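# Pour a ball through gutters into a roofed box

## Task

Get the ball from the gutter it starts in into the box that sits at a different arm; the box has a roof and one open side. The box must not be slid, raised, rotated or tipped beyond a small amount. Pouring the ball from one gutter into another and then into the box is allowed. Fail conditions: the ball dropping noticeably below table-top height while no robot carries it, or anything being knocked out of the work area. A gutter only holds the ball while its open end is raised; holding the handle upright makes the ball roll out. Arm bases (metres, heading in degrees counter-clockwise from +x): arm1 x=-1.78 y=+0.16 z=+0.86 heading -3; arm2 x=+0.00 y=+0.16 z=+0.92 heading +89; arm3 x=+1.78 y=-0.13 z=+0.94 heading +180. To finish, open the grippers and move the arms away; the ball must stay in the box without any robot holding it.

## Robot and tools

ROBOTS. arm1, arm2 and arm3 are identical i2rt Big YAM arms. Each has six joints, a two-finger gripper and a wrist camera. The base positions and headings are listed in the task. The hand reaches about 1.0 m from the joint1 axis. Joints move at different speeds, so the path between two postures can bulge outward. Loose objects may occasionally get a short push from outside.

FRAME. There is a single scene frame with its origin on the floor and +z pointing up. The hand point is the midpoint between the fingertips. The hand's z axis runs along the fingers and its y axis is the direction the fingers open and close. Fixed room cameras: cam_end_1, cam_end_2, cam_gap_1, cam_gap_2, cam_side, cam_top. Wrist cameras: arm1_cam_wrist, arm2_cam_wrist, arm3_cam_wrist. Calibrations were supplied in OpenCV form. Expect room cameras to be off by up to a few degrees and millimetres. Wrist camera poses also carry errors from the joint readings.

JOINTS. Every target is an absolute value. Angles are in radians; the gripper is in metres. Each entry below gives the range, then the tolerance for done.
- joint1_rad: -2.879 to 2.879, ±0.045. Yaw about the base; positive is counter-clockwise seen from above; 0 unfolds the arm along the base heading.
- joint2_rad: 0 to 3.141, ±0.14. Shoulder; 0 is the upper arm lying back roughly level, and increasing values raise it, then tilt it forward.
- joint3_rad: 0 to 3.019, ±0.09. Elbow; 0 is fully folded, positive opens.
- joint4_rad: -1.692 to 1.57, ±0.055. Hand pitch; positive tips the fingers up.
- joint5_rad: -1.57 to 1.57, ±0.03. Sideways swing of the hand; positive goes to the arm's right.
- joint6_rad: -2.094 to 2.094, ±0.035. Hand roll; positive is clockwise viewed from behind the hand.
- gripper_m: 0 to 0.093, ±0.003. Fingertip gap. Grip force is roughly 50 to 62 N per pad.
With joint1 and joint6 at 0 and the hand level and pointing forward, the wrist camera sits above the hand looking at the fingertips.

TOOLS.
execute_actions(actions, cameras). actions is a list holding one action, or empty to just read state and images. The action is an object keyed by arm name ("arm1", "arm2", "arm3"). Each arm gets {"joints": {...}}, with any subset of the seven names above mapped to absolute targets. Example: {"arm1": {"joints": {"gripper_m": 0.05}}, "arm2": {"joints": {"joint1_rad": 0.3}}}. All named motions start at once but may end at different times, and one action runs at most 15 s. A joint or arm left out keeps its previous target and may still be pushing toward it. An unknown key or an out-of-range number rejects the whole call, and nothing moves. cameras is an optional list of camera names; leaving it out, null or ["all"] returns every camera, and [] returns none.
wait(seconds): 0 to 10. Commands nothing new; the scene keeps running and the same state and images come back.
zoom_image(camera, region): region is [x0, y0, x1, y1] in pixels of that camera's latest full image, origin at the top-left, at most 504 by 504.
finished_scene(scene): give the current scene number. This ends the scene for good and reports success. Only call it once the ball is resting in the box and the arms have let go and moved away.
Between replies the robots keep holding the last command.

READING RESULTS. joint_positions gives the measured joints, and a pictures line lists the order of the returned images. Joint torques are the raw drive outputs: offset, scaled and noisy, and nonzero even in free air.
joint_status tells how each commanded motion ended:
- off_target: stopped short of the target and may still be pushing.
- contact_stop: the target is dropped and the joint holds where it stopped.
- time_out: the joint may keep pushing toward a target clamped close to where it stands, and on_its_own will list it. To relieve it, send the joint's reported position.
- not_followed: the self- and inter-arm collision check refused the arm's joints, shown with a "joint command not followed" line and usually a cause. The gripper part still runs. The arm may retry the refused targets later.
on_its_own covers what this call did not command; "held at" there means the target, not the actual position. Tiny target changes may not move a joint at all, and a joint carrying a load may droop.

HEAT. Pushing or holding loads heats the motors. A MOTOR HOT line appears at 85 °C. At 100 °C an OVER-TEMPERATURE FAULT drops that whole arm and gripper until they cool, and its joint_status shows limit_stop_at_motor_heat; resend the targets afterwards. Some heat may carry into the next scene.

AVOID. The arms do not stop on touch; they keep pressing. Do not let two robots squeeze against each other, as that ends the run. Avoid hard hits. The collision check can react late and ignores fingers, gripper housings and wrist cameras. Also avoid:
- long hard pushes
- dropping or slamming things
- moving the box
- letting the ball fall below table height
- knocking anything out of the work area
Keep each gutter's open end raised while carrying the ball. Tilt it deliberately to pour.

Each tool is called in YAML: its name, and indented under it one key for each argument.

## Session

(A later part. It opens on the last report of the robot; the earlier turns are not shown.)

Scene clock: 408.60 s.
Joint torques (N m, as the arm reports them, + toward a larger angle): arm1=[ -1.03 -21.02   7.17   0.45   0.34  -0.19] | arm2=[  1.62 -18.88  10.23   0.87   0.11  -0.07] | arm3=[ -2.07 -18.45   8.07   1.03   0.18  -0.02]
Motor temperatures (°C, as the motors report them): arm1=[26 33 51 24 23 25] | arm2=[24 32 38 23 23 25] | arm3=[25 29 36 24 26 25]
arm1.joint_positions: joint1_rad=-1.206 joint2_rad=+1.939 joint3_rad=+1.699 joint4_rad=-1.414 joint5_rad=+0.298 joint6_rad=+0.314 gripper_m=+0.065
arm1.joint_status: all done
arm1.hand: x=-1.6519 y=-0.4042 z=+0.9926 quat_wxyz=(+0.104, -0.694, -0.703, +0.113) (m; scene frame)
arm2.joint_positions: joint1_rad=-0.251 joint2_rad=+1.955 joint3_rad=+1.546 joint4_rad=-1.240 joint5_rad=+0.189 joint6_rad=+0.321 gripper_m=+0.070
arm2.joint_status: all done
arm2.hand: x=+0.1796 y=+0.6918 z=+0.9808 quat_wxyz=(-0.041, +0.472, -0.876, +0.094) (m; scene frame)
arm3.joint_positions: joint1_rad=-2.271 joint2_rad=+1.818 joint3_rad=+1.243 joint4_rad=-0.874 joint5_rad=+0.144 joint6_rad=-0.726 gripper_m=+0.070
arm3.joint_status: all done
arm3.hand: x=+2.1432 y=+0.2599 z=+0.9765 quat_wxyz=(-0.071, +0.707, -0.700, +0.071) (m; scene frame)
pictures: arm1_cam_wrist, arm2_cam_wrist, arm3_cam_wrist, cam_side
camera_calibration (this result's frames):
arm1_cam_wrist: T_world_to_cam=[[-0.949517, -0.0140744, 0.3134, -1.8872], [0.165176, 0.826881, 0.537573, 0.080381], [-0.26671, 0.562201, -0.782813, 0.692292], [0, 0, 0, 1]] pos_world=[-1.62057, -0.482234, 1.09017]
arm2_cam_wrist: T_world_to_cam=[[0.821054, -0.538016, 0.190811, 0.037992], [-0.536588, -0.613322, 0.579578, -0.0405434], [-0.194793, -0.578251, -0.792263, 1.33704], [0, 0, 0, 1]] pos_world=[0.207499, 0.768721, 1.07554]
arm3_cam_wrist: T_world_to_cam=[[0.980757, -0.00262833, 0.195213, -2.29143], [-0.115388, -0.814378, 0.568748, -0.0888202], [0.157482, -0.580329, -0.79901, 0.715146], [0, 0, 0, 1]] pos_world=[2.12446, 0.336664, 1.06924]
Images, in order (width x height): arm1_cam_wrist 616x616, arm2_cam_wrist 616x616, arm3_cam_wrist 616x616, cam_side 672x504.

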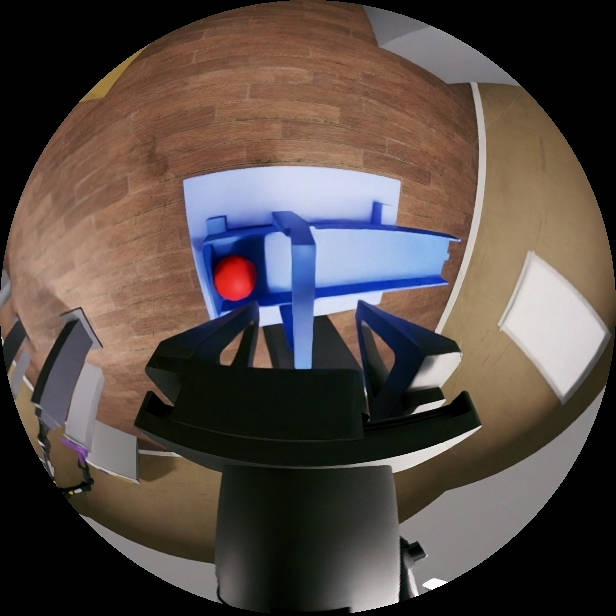

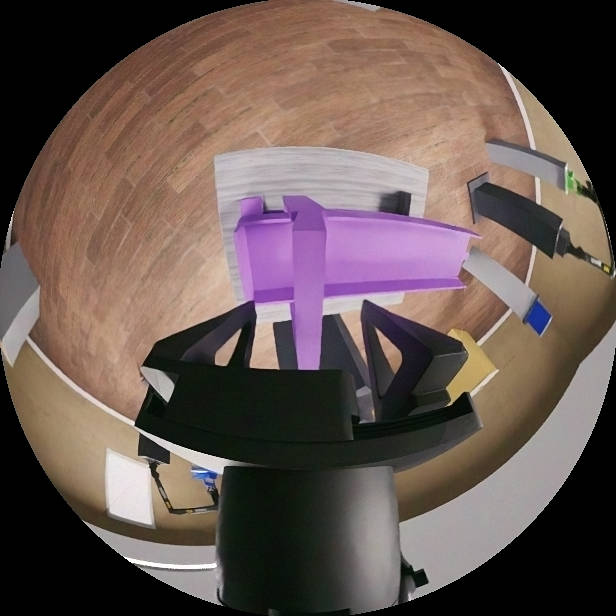

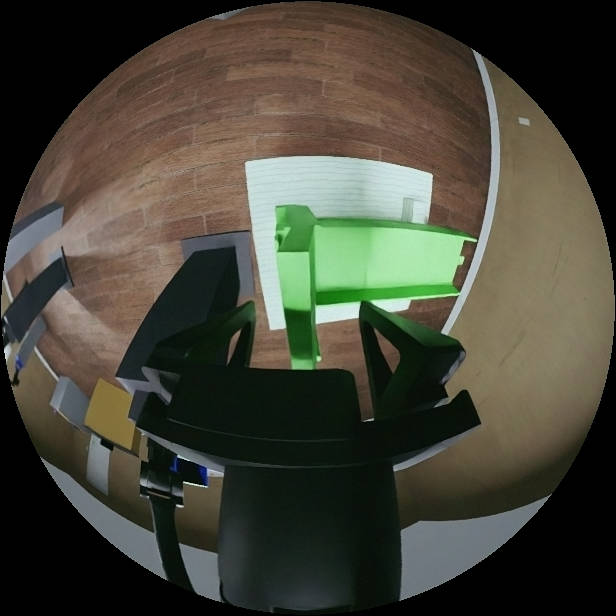

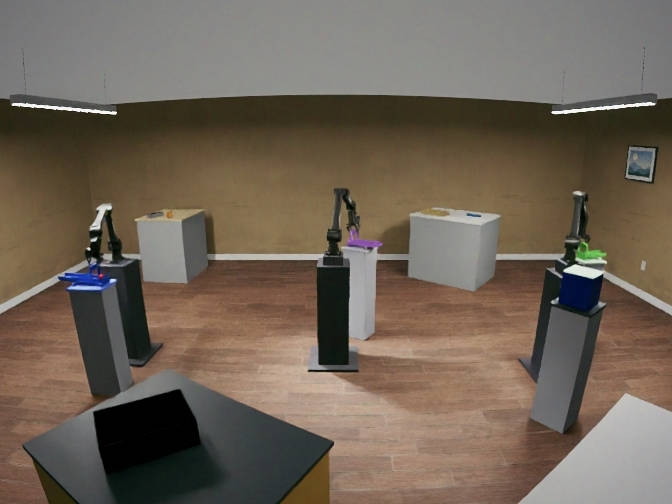

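execute_actions:
  actions:
    - {"arm1":{"joints":{"joint3_rad":1.652,"joint4_rad":-1.36}},"arm2":{"joints":{"gripper_m":0.008}},"arm3":{"joints":{"gripper_m":0.008}}}
  cameras: ["arm1_cam_wrist","arm2_cam_wrist","arm3_cam_wrist","cam_side"]

Scene clock: 423.80 s.
Joint torques (N m, as the arm reports them, + toward a larger angle): arm1=[ -1.1  -21.03   6.79   0.46   0.32  -0.19] | arm2=[  1.72 -18.89  10.22   0.85   0.05  -0.07] | arm3=[ -2.04 -17.94   7.82   0.58   0.11   0.12]
Motor temperatures (°C, as the motors report them): arm1=[26 33 47 24 23 25] | arm2=[24 33 37 23 23 25] | arm3=[25 30 36 24 26 25]
arm1.joint_positions: joint1_rad=-1.206 joint2_rad=+1.939 joint3_rad=+1.659 joint4_rad=-1.374 joint5_rad=+0.298 joint6_rad=+0.314 gripper_m=+0.065
arm1.joint_status: all done
arm1.hand: x=-1.6532 y=-0.4003 z=+0.9778 quat_wxyz=(+0.105, -0.694, -0.703, +0.113) (m; scene frame)
arm2.joint_positions: joint1_rad=-0.251 joint2_rad=+1.955 joint3_rad=+1.546 joint4_rad=-1.240 joint5_rad=+0.191 joint6_rad=+0.321 gripper_m=+0.011
arm2.joint_status: gripper_m off_target (ended at +0.011, target +0.008)
arm2.hand: x=+0.1800 y=+0.6917 z=+0.9809 quat_wxyz=(-0.041, +0.472, -0.875, +0.094) (m; scene frame)
arm3.joint_positions: joint1_rad=-2.274 joint2_rad=+1.806 joint3_rad=+1.245 joint4_rad=-0.865 joint5_rad=+0.147 joint6_rad=-0.731 gripper_m=+0.012
arm3.joint_status: gripper_m off_target (ended at +0.012, target +0.008)
arm3.hand: x=+2.1473 y=+0.2616 z=+0.9836 quat_wxyz=(-0.082, +0.707, -0.699, +0.072) (m; scene frame)
pictures: arm1_cam_wrist, arm2_cam_wrist, arm3_cam_wrist, cam_side
camera_calibration (this result's frames):
arm1_cam_wrist: T_world_to_cam=[[-0.94948, -0.0141881, 0.313506, -1.88379], [0.165239, 0.826686, 0.537854, 0.0851049], [-0.266802, 0.562485, -0.782577, 0.677967], [0, 0, 0, 1]] pos_world=[-1.6218, -0.478428, 1.07537]
arm2_cam_wrist: T_world_to_cam=[[0.820995, -0.537476, 0.192581, 0.0355818], [-0.537299, -0.613277, 0.578966, -0.0397639], [-0.193075, -0.578801, -0.792282, 1.3372], [0, 0, 0, 1]] pos_world=[0.207601, 0.768709, 1.07561]
arm3_cam_wrist: T_world_to_cam=[[0.977258, -0.00366102, 0.212021, -2.30563], [-0.12348, -0.822672, 0.554944, -0.0578571], [0.172393, -0.568504, -0.804415, 0.691267], [0, 0, 0, 1]] pos_world=[2.12688, 0.33695, 1.07702]
Images, in order (width x height): arm1_cam_wrist 616x616, arm2_cam_wrist 616x616, arm3_cam_wrist 616x616, cam_side 672x504.

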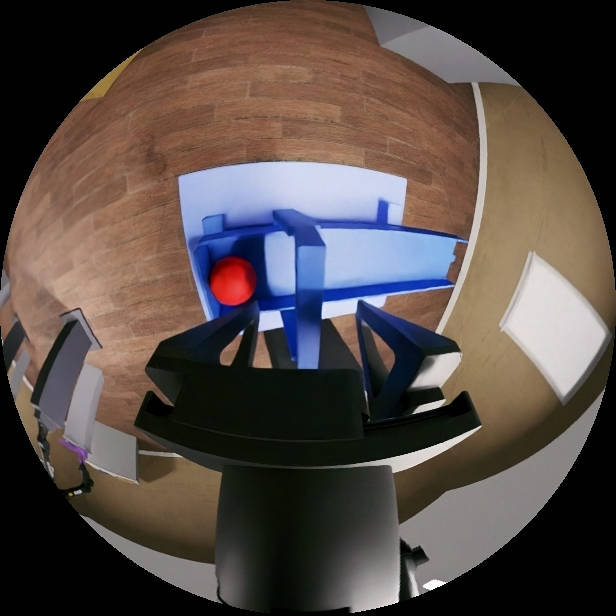

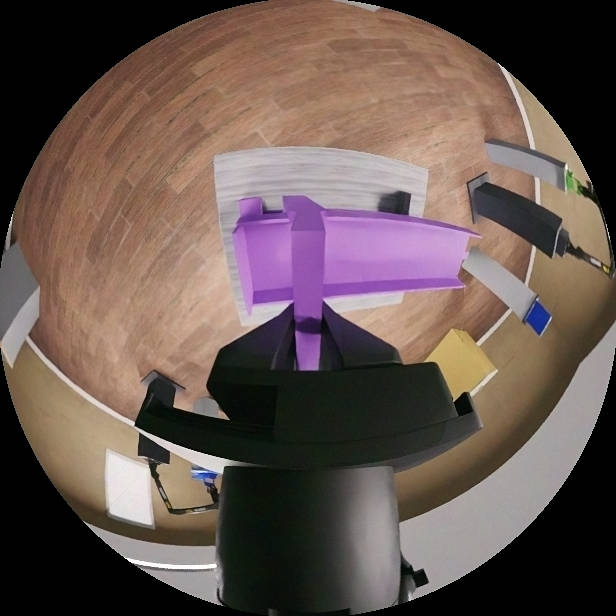

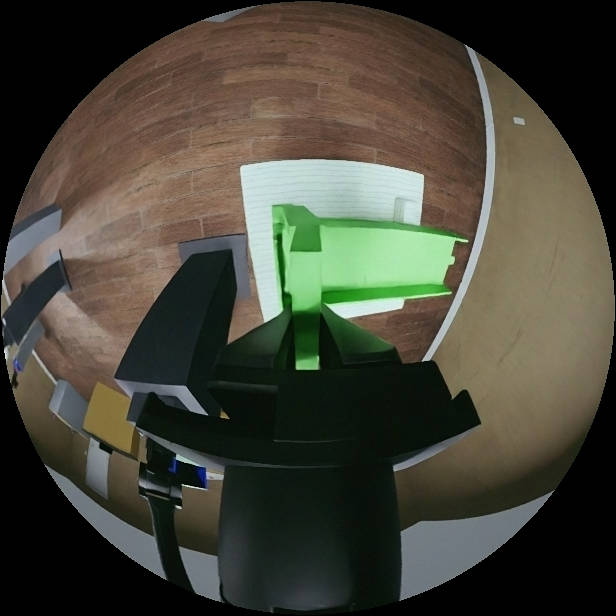

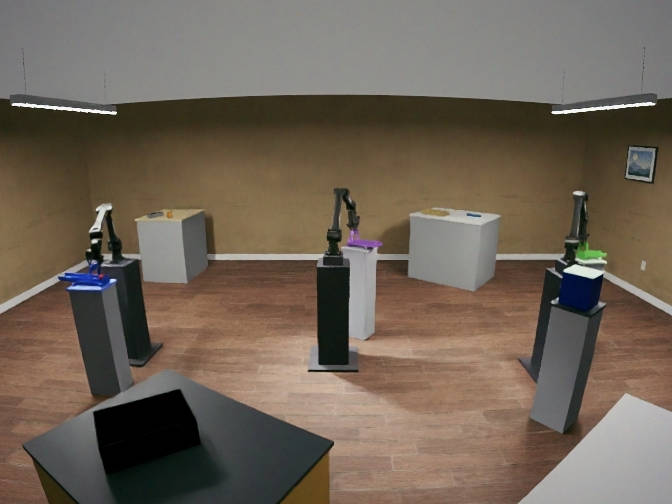

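execute_actions:
  actions:
    - {"arm1":{"joints":{"gripper_m":0.008}},"arm2":{"joints":{"joint2_rad":1.72,"joint4_rad":-1.45}},"arm3":{"joints":{"joint2_rad":1.58,"joint4_rad":-1.08}}}
  cameras: ["arm1_cam_wrist","arm2_cam_wrist","arm3_cam_wrist","cam_side"]

Scene clock: 431.73 s.
Joint torques (N m, as the arm reports them, + toward a larger angle): arm1=[ -1.06 -20.83   6.87   0.3    0.76  -0.19] | arm2=[  1.62 -15.24  11.66  -0.22   0.18  -0.05] | arm3=[ -1.24 -14.05   8.84   0.25   0.18   0.03]
Motor temperatures (°C, as the motors report them): arm1=[26 33 45 24 23 25] | arm2=[24 33 37 23 23 25] | arm3=[25 30 36 24 26 25]
arm1.joint_positions: joint1_rad=-1.205 joint2_rad=+1.936 joint3_rad=+1.659 joint4_rad=-1.369 joint5_rad=+0.289 joint6_rad=+0.313 gripper_m=+0.012
arm1.joint_status: gripper_m off_target (ended at +0.012, target +0.008)
arm1.hand: x=-1.6511 y=-0.4009 z=+0.9789 quat_wxyz=(+0.099, -0.695, -0.703, +0.111) (m; scene frame)
arm2.joint_positions: joint1_rad=-0.251 joint2_rad=+1.711 joint3_rad=+1.540 joint4_rad=-1.437 joint5_rad=+0.186 joint6_rad=+0.319 gripper_m=+0.011
arm2.joint_status: all done
arm2.hand: x=+0.1665 y=+0.6451 z=+1.1071 quat_wxyz=(-0.054, +0.472, -0.877, +0.078) (m; scene frame)
arm3.joint_positions: joint1_rad=-2.274 joint2_rad=+1.578 joint3_rad=+1.239 joint4_rad=-1.073 joint5_rad=+0.145 joint6_rad=-0.731 gripper_m=+0.012
arm3.joint_status: all done
arm3.hand: x=+2.1173 y=+0.2284 z=+1.0856 quat_wxyz=(-0.088, +0.706, -0.699, +0.071) (m; scene frame)
pictures: arm1_cam_wrist, arm2_cam_wrist, arm3_cam_wrist, cam_side
camera_calibration (this result's frames):
arm1_cam_wrist: T_world_to_cam=[[-0.953012, -0.0135225, 0.302632, -1.8771], [0.15848, 0.829134, 0.536116, 0.0761839], [-0.258172, 0.558886, -0.788032, 0.697861], [0, 0, 0, 1]] pos_world=[-1.6208, -0.478574, 1.07716]
arm2_cam_wrist: T_world_to_cam=[[0.820417, -0.543954, 0.176151, 0.0197376], [-0.540328, -0.636849, 0.549972, -0.100908], [-0.186978, -0.546386, -0.816395, 1.41236], [0, 0, 0, 1]] pos_world=[0.193364, 0.718169, 1.20507]
arm3_cam_wrist: T_world_to_cam=[[0.975694, -0.0057001, 0.219065, -2.30188], [-0.127131, -0.828967, 0.544657, -0.12516], [0.178493, -0.559268, -0.809543, 0.750207], [0, 0, 0, 1]] pos_world=[2.09611, 0.302692, 1.17976]
Images, in order (width x height): arm1_cam_wrist 616x616, arm2_cam_wrist 616x616, arm3_cam_wrist 616x616, cam_side 672x504.

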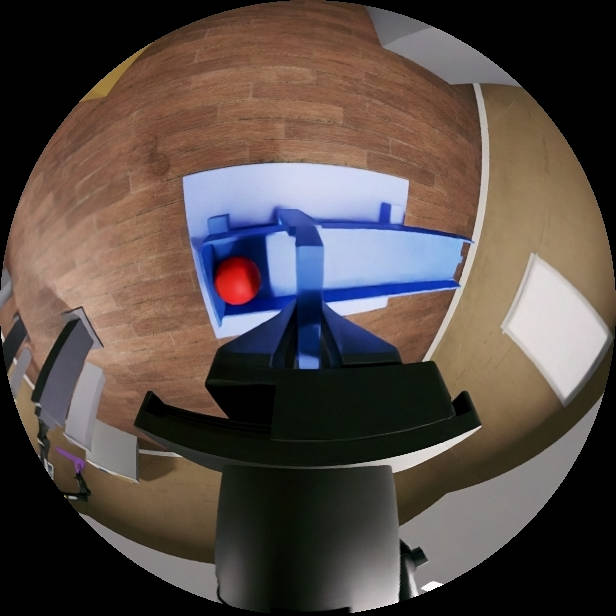

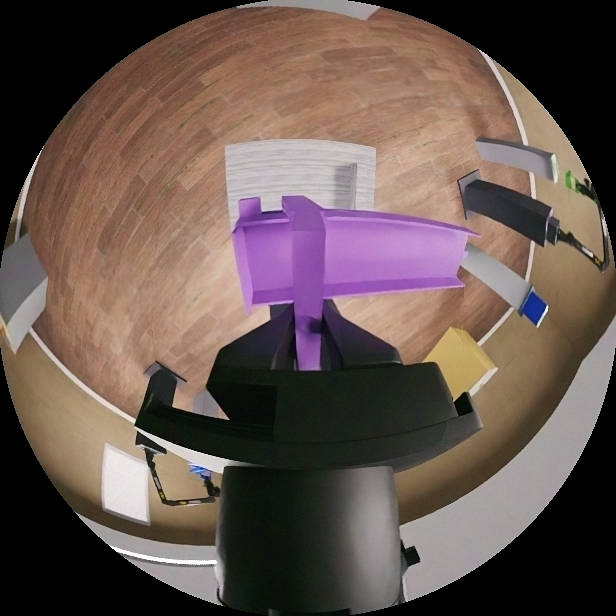

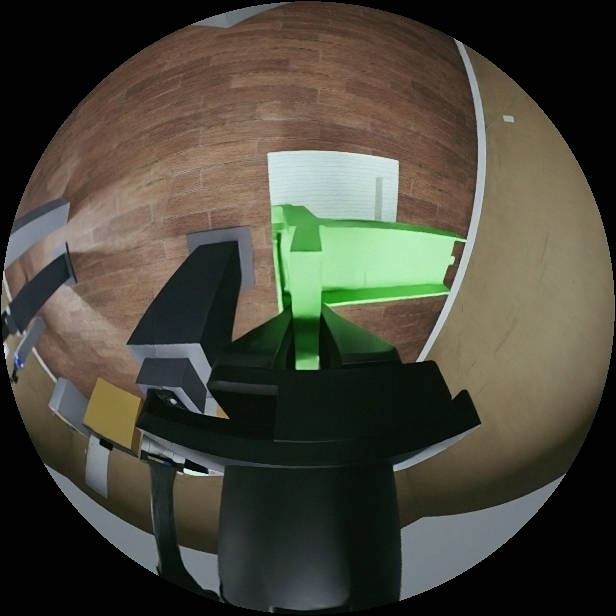

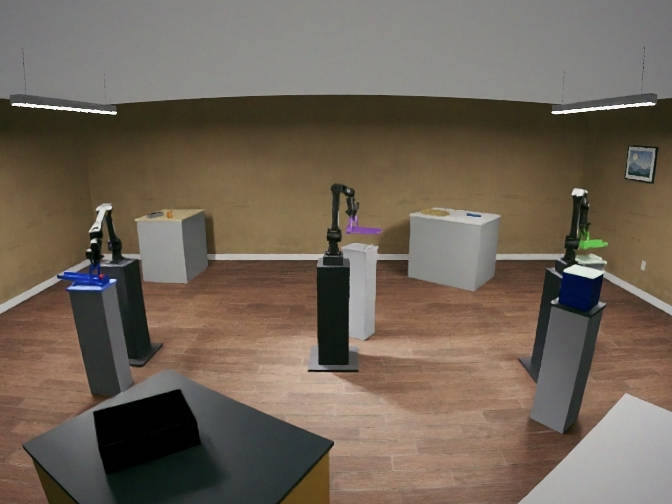

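zoom_image:
  camera: "arm1_cam_wrist"
  region: [180, 190, 490, 350]

zoom_image:
  camera: "cam_side"
  region: [320, 190, 410, 260]

Region (180, 190, 490, 350) of arm1_cam_wrist's 616x616 image, scaled by 1.626, with more detail than that image has; it fills the top 260 rows of this view, and the rest is white.

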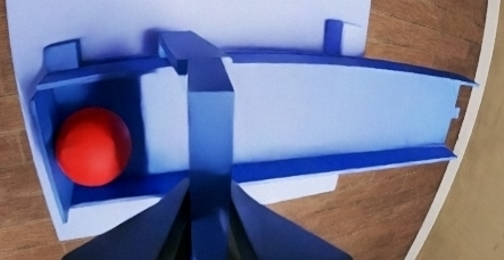

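Region (320, 190, 410, 260) of cam_side's 672x504 image, scaled by 5.600, with more detail than that image has.

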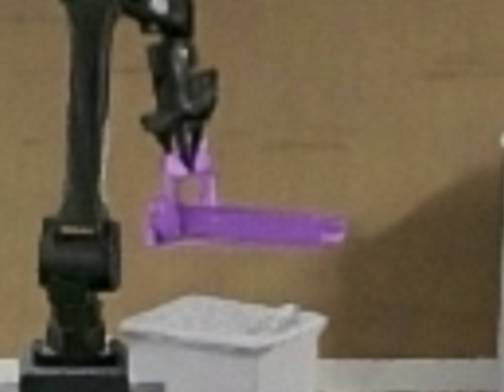

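execute_actions:
  actions:
    - {"arm1":{"joints":{"joint5_rad":0.58}},"arm2":{"joints":{"joint1_rad":1.588,"joint4_rad":-0.95,"joint5_rad":0,"joint6_rad":-1.571}},"arm3":{"joints":{"joint1_rad":1.9,"joint2_rad":1.2,"joint3_rad":1.5,"joint4_rad":-1.6,"joint5_rad":0,"joint6_rad":-0.73}}}
  cameras: ["arm1_cam_wrist","arm2_cam_wrist","arm3_cam_wrist","cam_side","cam_top","cam_end_2"]

Scene clock: 536.17 s.
Joint torques (N m, as the arm reports them, + toward a larger angle): arm1=[ -1.07 -20.78   7.04   0.33   0.9   -0.14] | arm2=[  1.29 -17.4   12.38   1.5   -0.09  -0.05] | arm3=[  0.47 -10.34   9.39   0.39   0.09   0.09]
Motor temperatures (°C, as the motors report them): arm1=[26 34 42 24 25 25] | arm2=[24 33 39 23 23 25] | arm3=[25 29 39 24 26 25]
arm1.joint_positions: joint1_rad=-1.205 joint2_rad=+1.936 joint3_rad=+1.656 joint4_rad=-1.369 joint5_rad=+0.570 joint6_rad=+0.310 gripper_m=+0.012
arm1.joint_status: all done
arm1.hand: x=-1.6921 y=-0.4150 z=+0.9980 quat_wxyz=(+0.162, -0.669, -0.687, +0.233) (m; scene frame)
arm2.joint_positions: joint1_rad=+1.594 joint2_rad=+1.727 joint3_rad=+1.540 joint4_rad=-0.960 joint5_rad=-0.002 joint6_rad=-1.563 gripper_m=+0.011
arm2.joint_status: all done
arm2.hand: x=-0.6240 y=+0.1593 z=+1.1197 quat_wxyz=(-0.147, +0.692, +0.690, -0.152) (m; scene frame)
arm3.joint_positions: joint1_rad=+1.897 joint2_rad=+1.225 joint3_rad=+1.482 joint4_rad=-1.594 joint5_rad=-0.002 joint6_rad=-0.731 gripper_m=+0.012
arm3.joint_status: all done
arm3.hand: x=+1.8963 y=-0.4921 z=+1.3084 quat_wxyz=(+0.070, +0.255, +0.960, -0.094) (m; scene frame)
pictures: arm1_cam_wrist, arm2_cam_wrist, arm3_cam_wrist, cam_end_2, cam_side, cam_top
camera_calibration (this result's frames):
arm1_cam_wrist: T_world_to_cam=[[-0.838722, -0.00110076, 0.544558, -1.96503], [0.263915, 0.87389, 0.408246, 0.408741], [-0.476333, 0.486122, -0.732661, 0.255545], [0, 0, 0, 1]] pos_world=[-1.63426, -0.483584, 1.09043]
arm2_cam_wrist: T_world_to_cam=[[-0.915802, 0.00337325, 0.401615, -1.02122], [0.231806, 0.821039, 0.52169, -0.562988], [-0.327982, 0.570862, -0.752692, 0.672117], [0, 0, 0, 1]] pos_world=[-0.584285, 0.081994, 1.20974]
arm3_cam_wrist: T_world_to_cam=[[-0.514088, -0.846608, 0.137725, 0.378469], [-0.746688, 0.52074, 0.413868, 1.1383], [-0.422103, 0.109927, -0.899858, 2.15344], [0, 0, 0, 1]] pos_world=[1.95349, -0.509064, 1.41456]
Images, in order (width x height): arm1_cam_wrist 616x616, arm2_cam_wrist 616x616, arm3_cam_wrist 616x616, cam_end_2 672x504, cam_side 672x504, cam_top 672x504.

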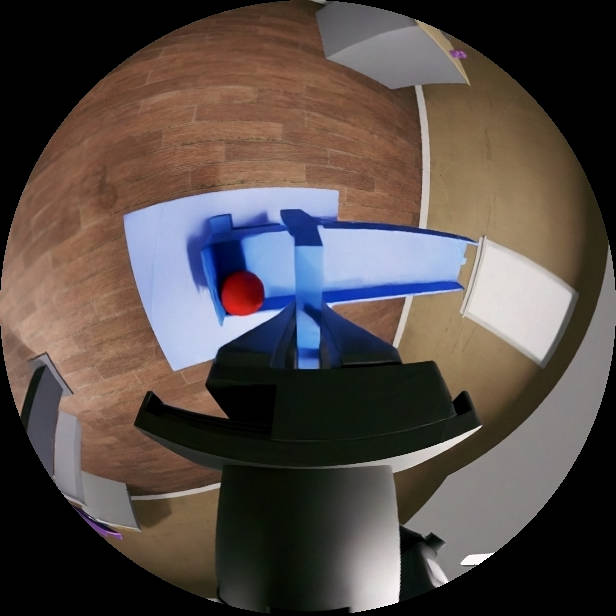

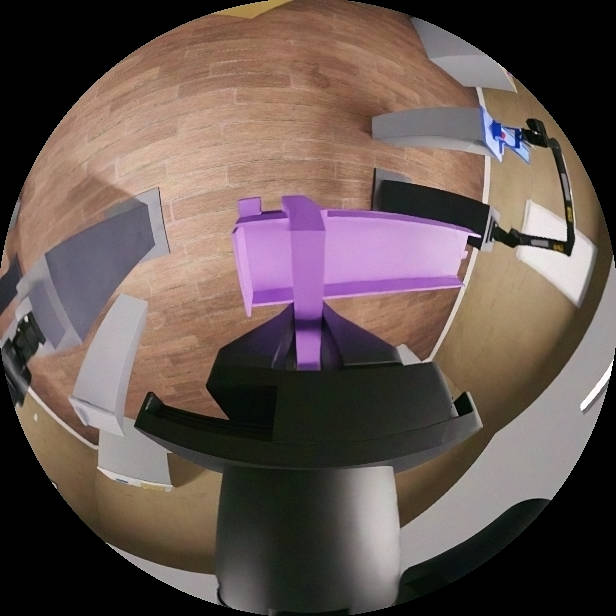

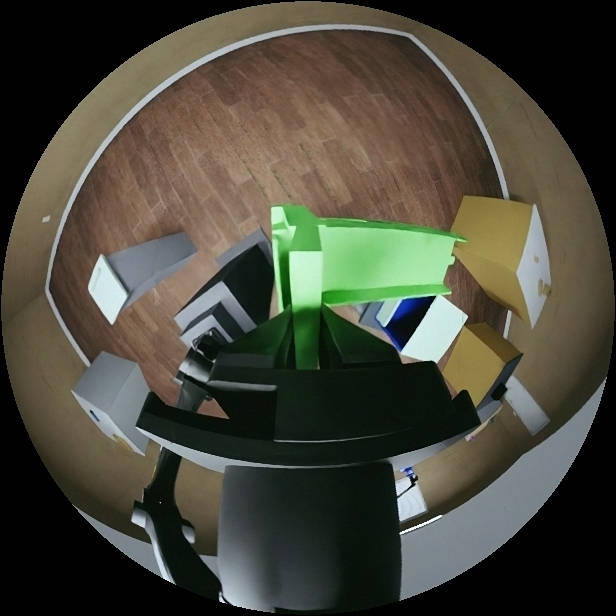

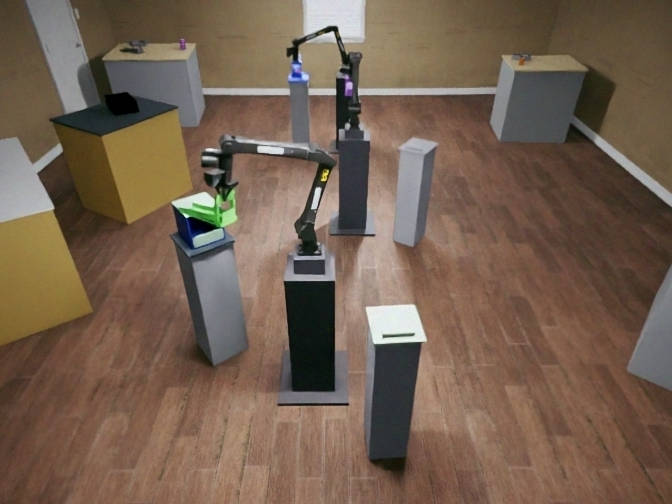

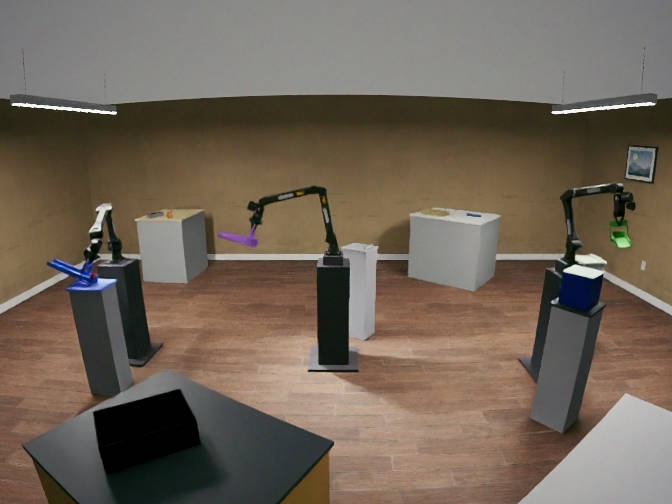

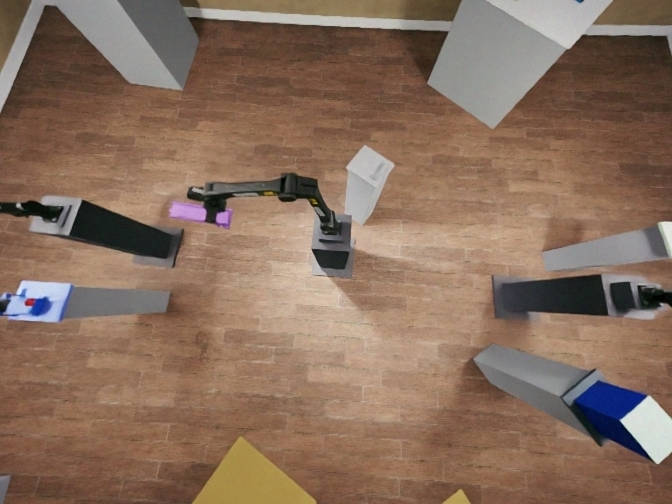

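zoom_image:
  camera: "arm3_cam_wrist"
  region: [340, 270, 500, 390]

zoom_image:
  camera: "cam_end_2"
  region: [150, 130, 350, 280]

Region (340, 270, 500, 390) of arm3_cam_wrist's 616x616 image, scaled by 3.150, with more detail than that image has; it fills the top 378 rows of this view, and the rest is white.

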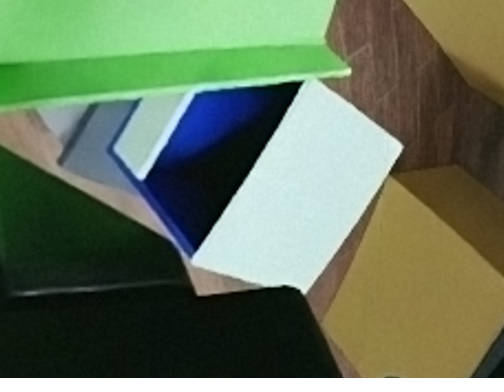

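Region (150, 130, 350, 280) of cam_end_2's 672x504 image, scaled by 2.520, with more detail than that image has; it fills the top 378 rows of this view, and the rest is white.

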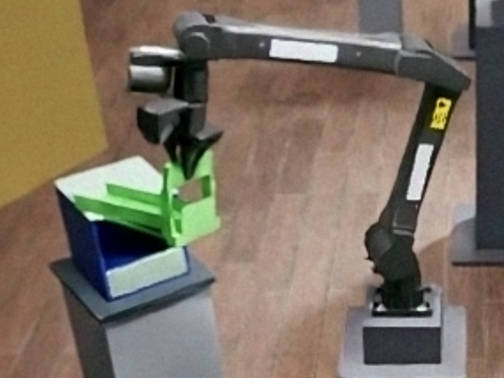

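execute_actions:
  actions:
    - {"arm1":{"joints":{"joint2_rad":1.72,"joint4_rad":-1.14,"joint6_rad":-0.3}},"arm2":{"joints":{"joint2_rad":1.76,"joint3_rad":1.345,"joint4_rad":-0.70}},"arm3":{"joints":{"joint1_rad":1.55,"joint6_rad":-1.9}}}
  cameras: ["arm1_cam_wrist","arm3_cam_wrist","cam_side","cam_end_2"]

Scene clock: 625.77 s.
Joint torques (N m, as the arm reports them, + toward a larger angle): arm1=[ -1.06 -19.11   9.05   1.26   0.66  -0.19] | arm2=[  1.29 -17.67  11.77   2.04  -0.09  -0.05] | arm3=[ -0.27 -10.77   9.26   0.15  -0.08  -0.07]
Motor temperatures (°C, as the motors report them): arm1=[26 35 43 24 26 25] | arm2=[24 35 41 23 23 25] | arm3=[25 28 41 24 26 25]
arm1.joint_positions: joint1_rad=-1.205 joint2_rad=+1.723 joint3_rad=+1.639 joint4_rad=-1.159 joint5_rad=+0.574 joint6_rad=-0.289 gripper_m=+0.012
arm1.joint_status: all done
arm1.hand: x=-1.6843 y=-0.4409 z=+1.1179 quat_wxyz=(+0.082, -0.481, -0.816, +0.309) (m; scene frame)
arm2.joint_positions: joint1_rad=+1.594 joint2_rad=+1.773 joint3_rad=+1.327 joint4_rad=-0.725 joint5_rad=-0.002 joint6_rad=-1.564 gripper_m=+0.011
arm2.joint_status: all done
arm2.hand: x=-0.6046 y=+0.1591 z=+1.0174 quat_wxyz=(-0.139, +0.693, +0.692, -0.143) (m; scene frame)
arm3.joint_positions: joint1_rad=+1.549 joint2_rad=+1.225 joint3_rad=+1.482 joint4_rad=-1.594 joint5_rad=+0.002 joint6_rad=-1.888 gripper_m=+0.012
arm3.joint_status: all done
arm3.hand: x=+1.7642 y=-0.5115 z=+1.3067 quat_wxyz=(-0.014, -0.143, +0.983, -0.114) (m; scene frame)
pictures: arm1_cam_wrist, arm3_cam_wrist, cam_end_2, cam_side
camera_calibration (this result's frames):
arm1_cam_wrist: T_world_to_cam=[[-0.727604, -0.345684, 0.592533, -2.04219], [-0.17953, 0.929604, 0.321877, -0.245431], [-0.662089, 0.127821, -0.738445, -0.104628], [0, 0, 0, 1]] pos_world=[-1.59924, -0.464425, 1.2118]
arm3_cam_wrist: T_world_to_cam=[[0.270862, -0.937824, 0.21707, -1.24077], [-0.785762, -0.08514, 0.612642, 0.549781], [-0.556069, -0.336506, -0.759967, 1.9235], [0, 0, 0, 1]] pos_world=[1.83767, -0.469547, 1.39431]
Images, in order (width x height): arm1_cam_wrist 616x616, arm3_cam_wrist 616x616, cam_end_2 672x504, cam_side 672x504.

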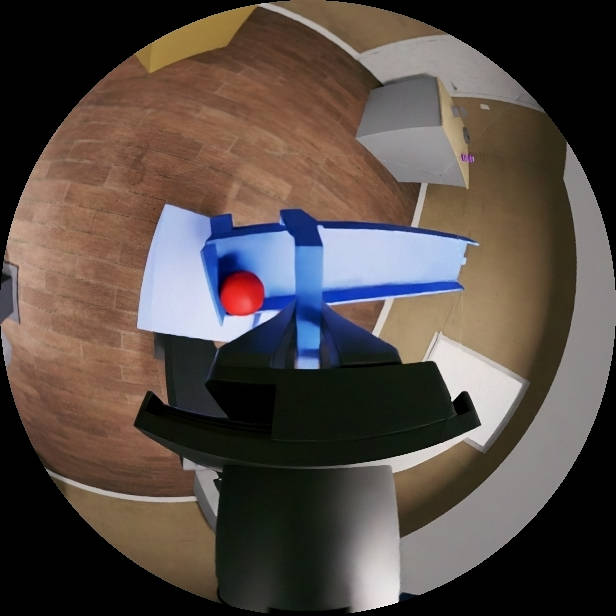

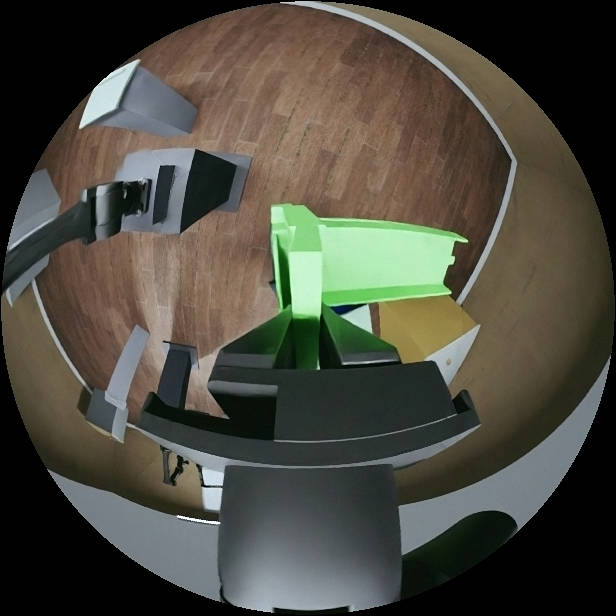

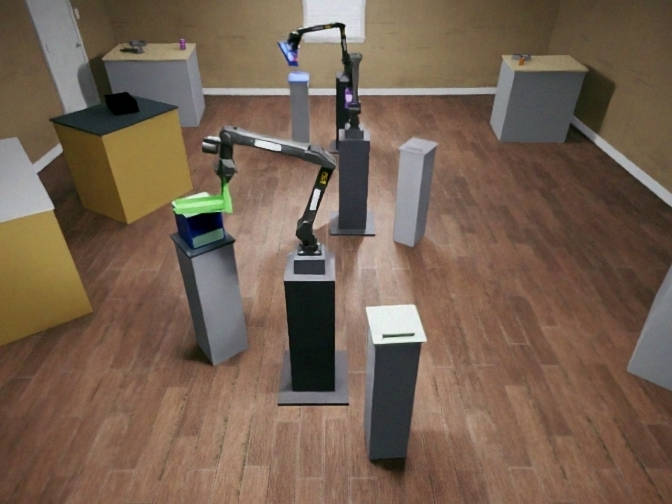

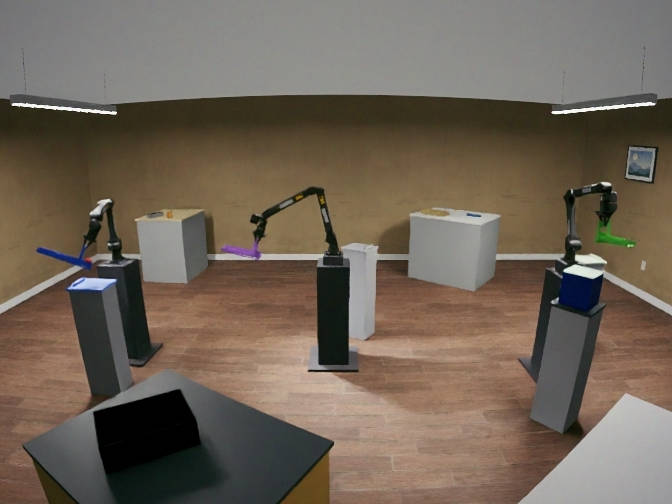

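execute_actions:
  actions:
    - {"arm1":{"joints":{"joint4_rad":-0.9,"joint5_rad":0.3,"joint6_rad":-1.571}},"arm3":{"joints":{"joint6_rad":0.6}}}
  cameras: ["arm1_cam_wrist","arm2_cam_wrist","arm3_cam_wrist","cam_side"]

Scene clock: 664.53 s.
Joint torques (N m, as the arm reports them, + toward a larger angle): arm1=[ -1.21 -19.58   9.28   1.98   0.27  -0.17] | arm2=[  1.33 -17.49  11.79   2.06  -0.09  -0.05] | arm3=[  0.24 -11.1    9.58   0.51   0.06   0.05]
Motor temperatures (°C, as the motors report them): arm1=[26 34 47 24 25 25] | arm2=[24 35 41 24 23 25] | arm3=[25 28 42 24 26 25]
arm1.joint_positions: joint1_rad=-1.205 joint2_rad=+1.723 joint3_rad=+1.639 joint4_rad=-0.931 joint5_rad=+0.297 joint6_rad=-1.562 gripper_m=+0.012
arm1.joint_status: all done
arm1.hand: x=-1.6262 y=-0.4802 z=+1.1221 quat_wxyz=(+0.097, +0.105, -0.946, +0.291) (m; scene frame)
arm2.joint_positions: joint1_rad=+1.594 joint2_rad=+1.773 joint3_rad=+1.327 joint4_rad=-0.725 joint5_rad=-0.002 joint6_rad=-1.564 gripper_m=+0.011
arm2.joint_status: not commanded
arm2.hand: x=-0.6046 y=+0.1591 z=+1.0174 quat_wxyz=(-0.139, +0.693, +0.692, -0.143) (m; scene frame)
arm3.joint_positions: joint1_rad=+1.549 joint2_rad=+1.225 joint3_rad=+1.482 joint4_rad=-1.594 joint5_rad=+0.001 joint6_rad=+0.589 gripper_m=+0.012
arm3.joint_status: all done
arm3.hand: x=+1.7644 y=-0.5115 z=+1.3067 quat_wxyz=(+0.104, +0.883, +0.456, -0.051) (m; scene frame)
pictures: arm1_cam_wrist, arm2_cam_wrist, arm3_cam_wrist, cam_side
camera_calibration (this result's frames):
arm1_cam_wrist: T_world_to_cam=[[0.259846, -0.802911, 0.536483, -0.566891], [-0.716047, 0.21254, 0.664909, -1.80157], [-0.647887, -0.556921, -0.519694, -0.609289], [0, 0, 0, 1]] pos_world=[-1.53745, -0.411583, 1.18536]
arm2_cam_wrist: T_world_to_cam=[[-0.925044, 0.00250698, 0.379851, -0.945681], [0.21878, 0.820983, 0.527372, -0.527657], [-0.310529, 0.570947, -0.759995, 0.619562], [0, 0, 0, 1]] pos_world=[-0.566964, 0.0818319, 1.10835]
arm3_cam_wrist: T_world_to_cam=[[-0.807116, 0.572598, -0.143859, 1.90539], [0.475526, 0.774905, 0.41641, -0.979149], [0.349913, 0.267683, -0.897723, 0.814144], [0, 0, 0, 1]] pos_world=[1.71861, -0.55021, 1.41271]
Images, in order (width x height): arm1_cam_wrist 616x616, arm2_cam_wrist 616x616, arm3_cam_wrist 616x616, cam_side 672x504.

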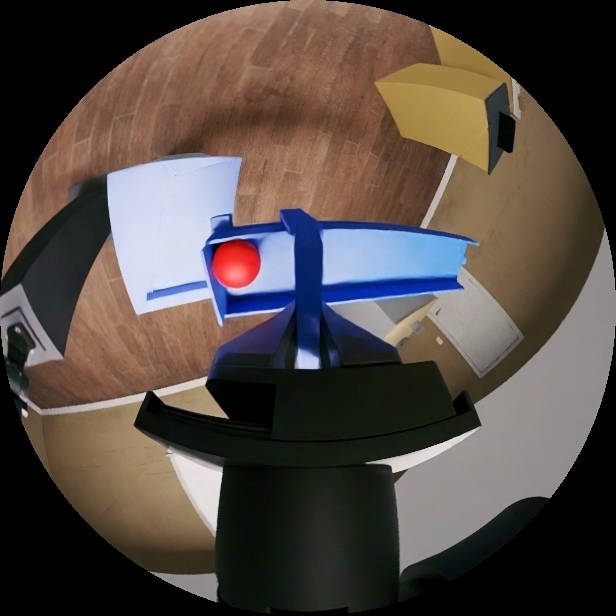

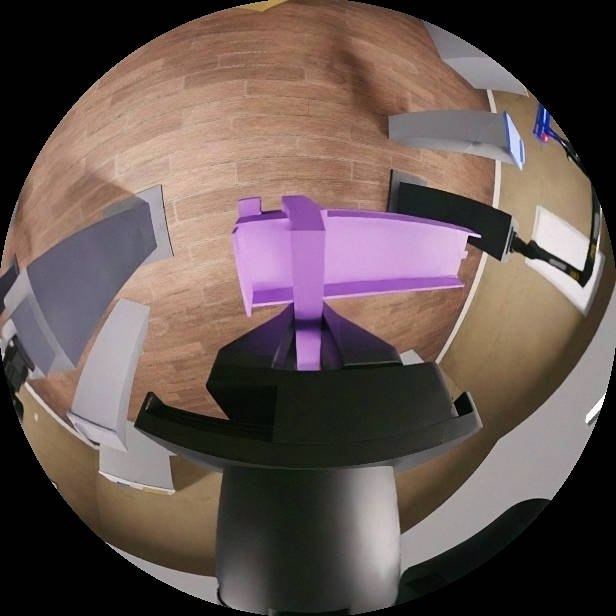

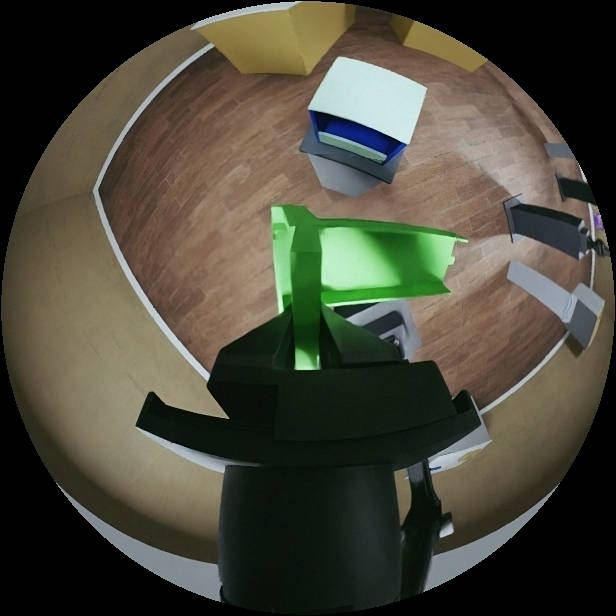

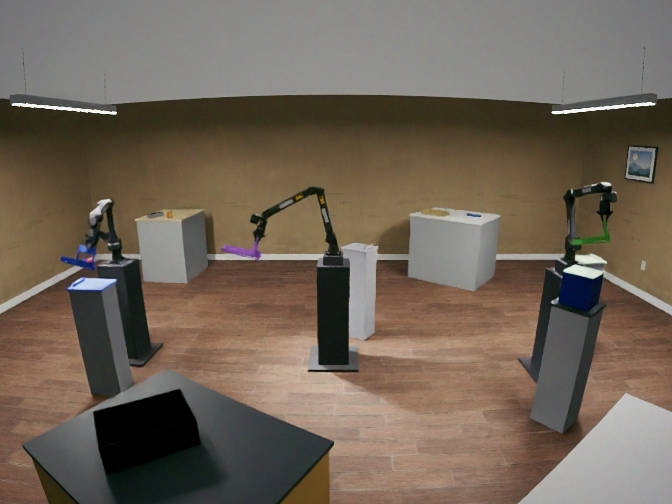

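zoom_image:
  camera: "arm3_cam_wrist"
  region: [280, 40, 450, 210]

Region (280, 40, 450, 210) of arm3_cam_wrist's 616x616 image, scaled by 2.965, with more detail than that image has.

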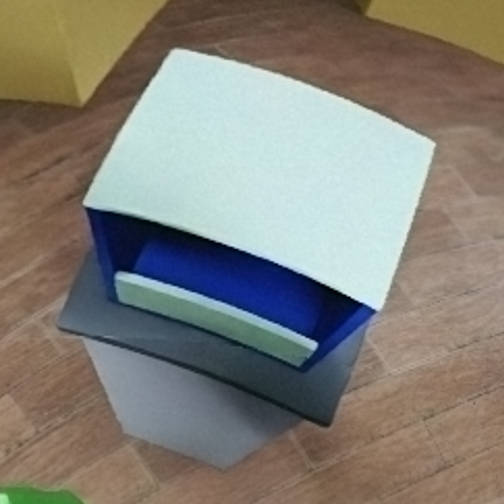

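execute_actions:
  actions:
    - {"arm1":{"joints":{"joint1_rad":0.055,"joint5_rad":0.0}},"arm3":{"joints":{"joint1_rad":-0.161,"joint6_rad":-1.571}}}
  cameras: ["arm1_cam_wrist","cam_side","cam_gap_1","cam_top"]

Scene clock: 705.90 s.
Joint torques (N m, as the arm reports them, + toward a larger angle): arm1=[ -1.21 -21.69   9.25   1.47   0.01  -0.16] | arm2=[  1.41 -17.53  11.79   2.05  -0.09  -0.05] | arm3=[ -0.55 -11.16   9.61   0.22   0.    -0.01]
Motor temperatures (°C, as the motors report them): arm1=[26 35 48 25 24 25] | arm2=[24 36 42 24 23 25] | arm3=[25 28 43 24 26 25]
arm1.joint_positions: joint1_rad=+0.062 joint2_rad=+1.740 joint3_rad=+1.639 joint4_rad=-0.917 joint5_rad=-0.002 joint6_rad=-1.565 gripper_m=+0.012
arm1.joint_status: all done
arm1.hand: x=-1.1182 y=+0.1632 z=+1.1068 quat_wxyz=(-0.196, +0.682, -0.678, +0.191) (m; scene frame)
arm2.joint_positions: joint1_rad=+1.594 joint2_rad=+1.773 joint3_rad=+1.327 joint4_rad=-0.725 joint5_rad=-0.002 joint6_rad=-1.564 gripper_m=+0.011
arm2.joint_status: not commanded
arm2.hand: x=-0.6046 y=+0.1591 z=+1.0174 quat_wxyz=(-0.139, +0.693, +0.692, -0.143) (m; scene frame)
arm3.joint_positions: joint1_rad=-0.158 joint2_rad=+1.225 joint3_rad=+1.482 joint4_rad=-1.594 joint5_rad=+0.000 joint6_rad=-1.558 gripper_m=+0.012
arm3.joint_status: all done
arm3.hand: x=+1.3969 y=-0.0649 z=+1.3029 quat_wxyz=(-0.085, +0.762, +0.638, -0.070) (m; scene frame)
pictures: arm1_cam_wrist, cam_gap_1, cam_side, cam_top
camera_calibration (this result's frames):
arm1_cam_wrist: T_world_to_cam=[[0.845597, 0.00733034, 0.533771, 0.351692], [-0.297766, -0.82342, 0.483027, -0.726325], [0.443059, -0.567385, -0.694099, 1.48492], [0, 0, 0, 1]] pos_world=[-1.17157, 0.241875, 1.1938]
Images, in order (width x height): arm1_cam_wrist 616x616, cam_gap_1 672x504, cam_side 672x504, cam_top 672x504.

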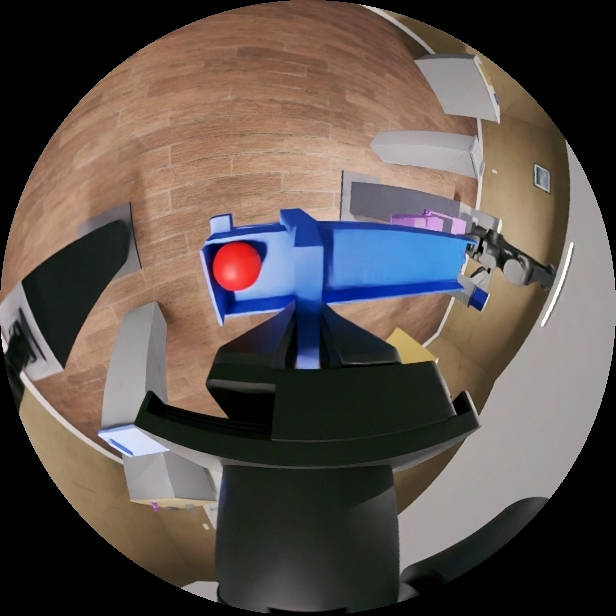

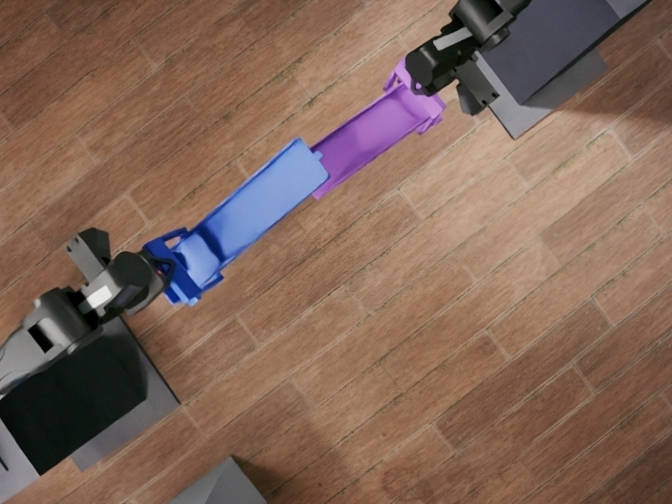

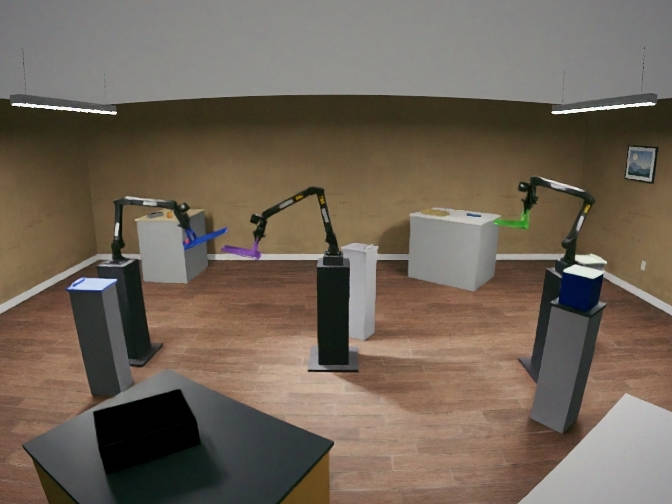

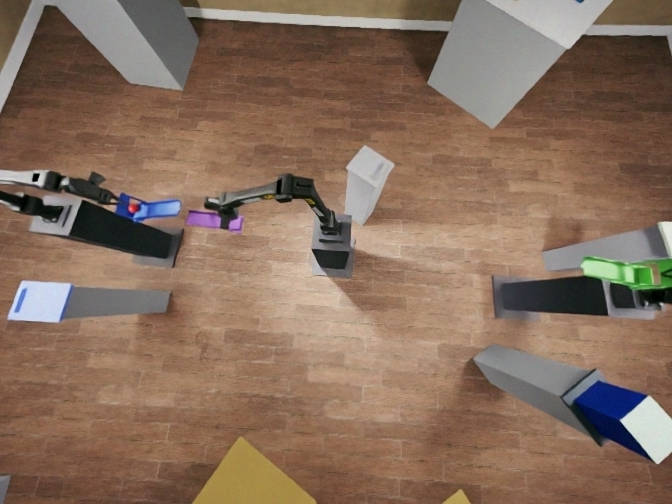

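zoom_image:
  camera: "cam_side"
  region: [160, 180, 300, 280]

Region (160, 180, 300, 280) of cam_side's 672x504 image, scaled by 3.600, with more detail than that image has; it fills the top 360 rows of this view, and the rest is white.

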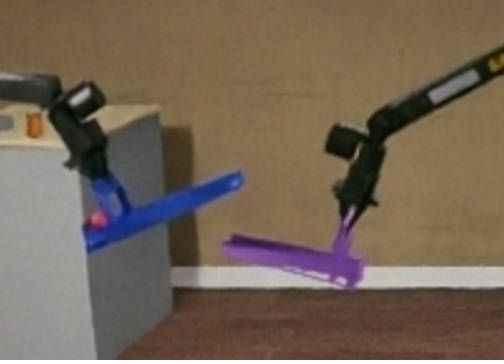

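zoom_image:
  camera: "arm1_cam_wrist"
  region: [180, 190, 490, 350]

Region (180, 190, 490, 350) of arm1_cam_wrist's 616x616 image, scaled by 1.626, with more detail than that image has; it fills the top 260 rows of this view, and the rest is white.

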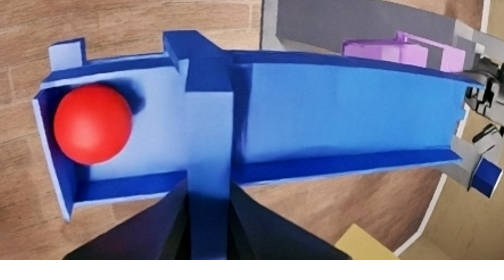

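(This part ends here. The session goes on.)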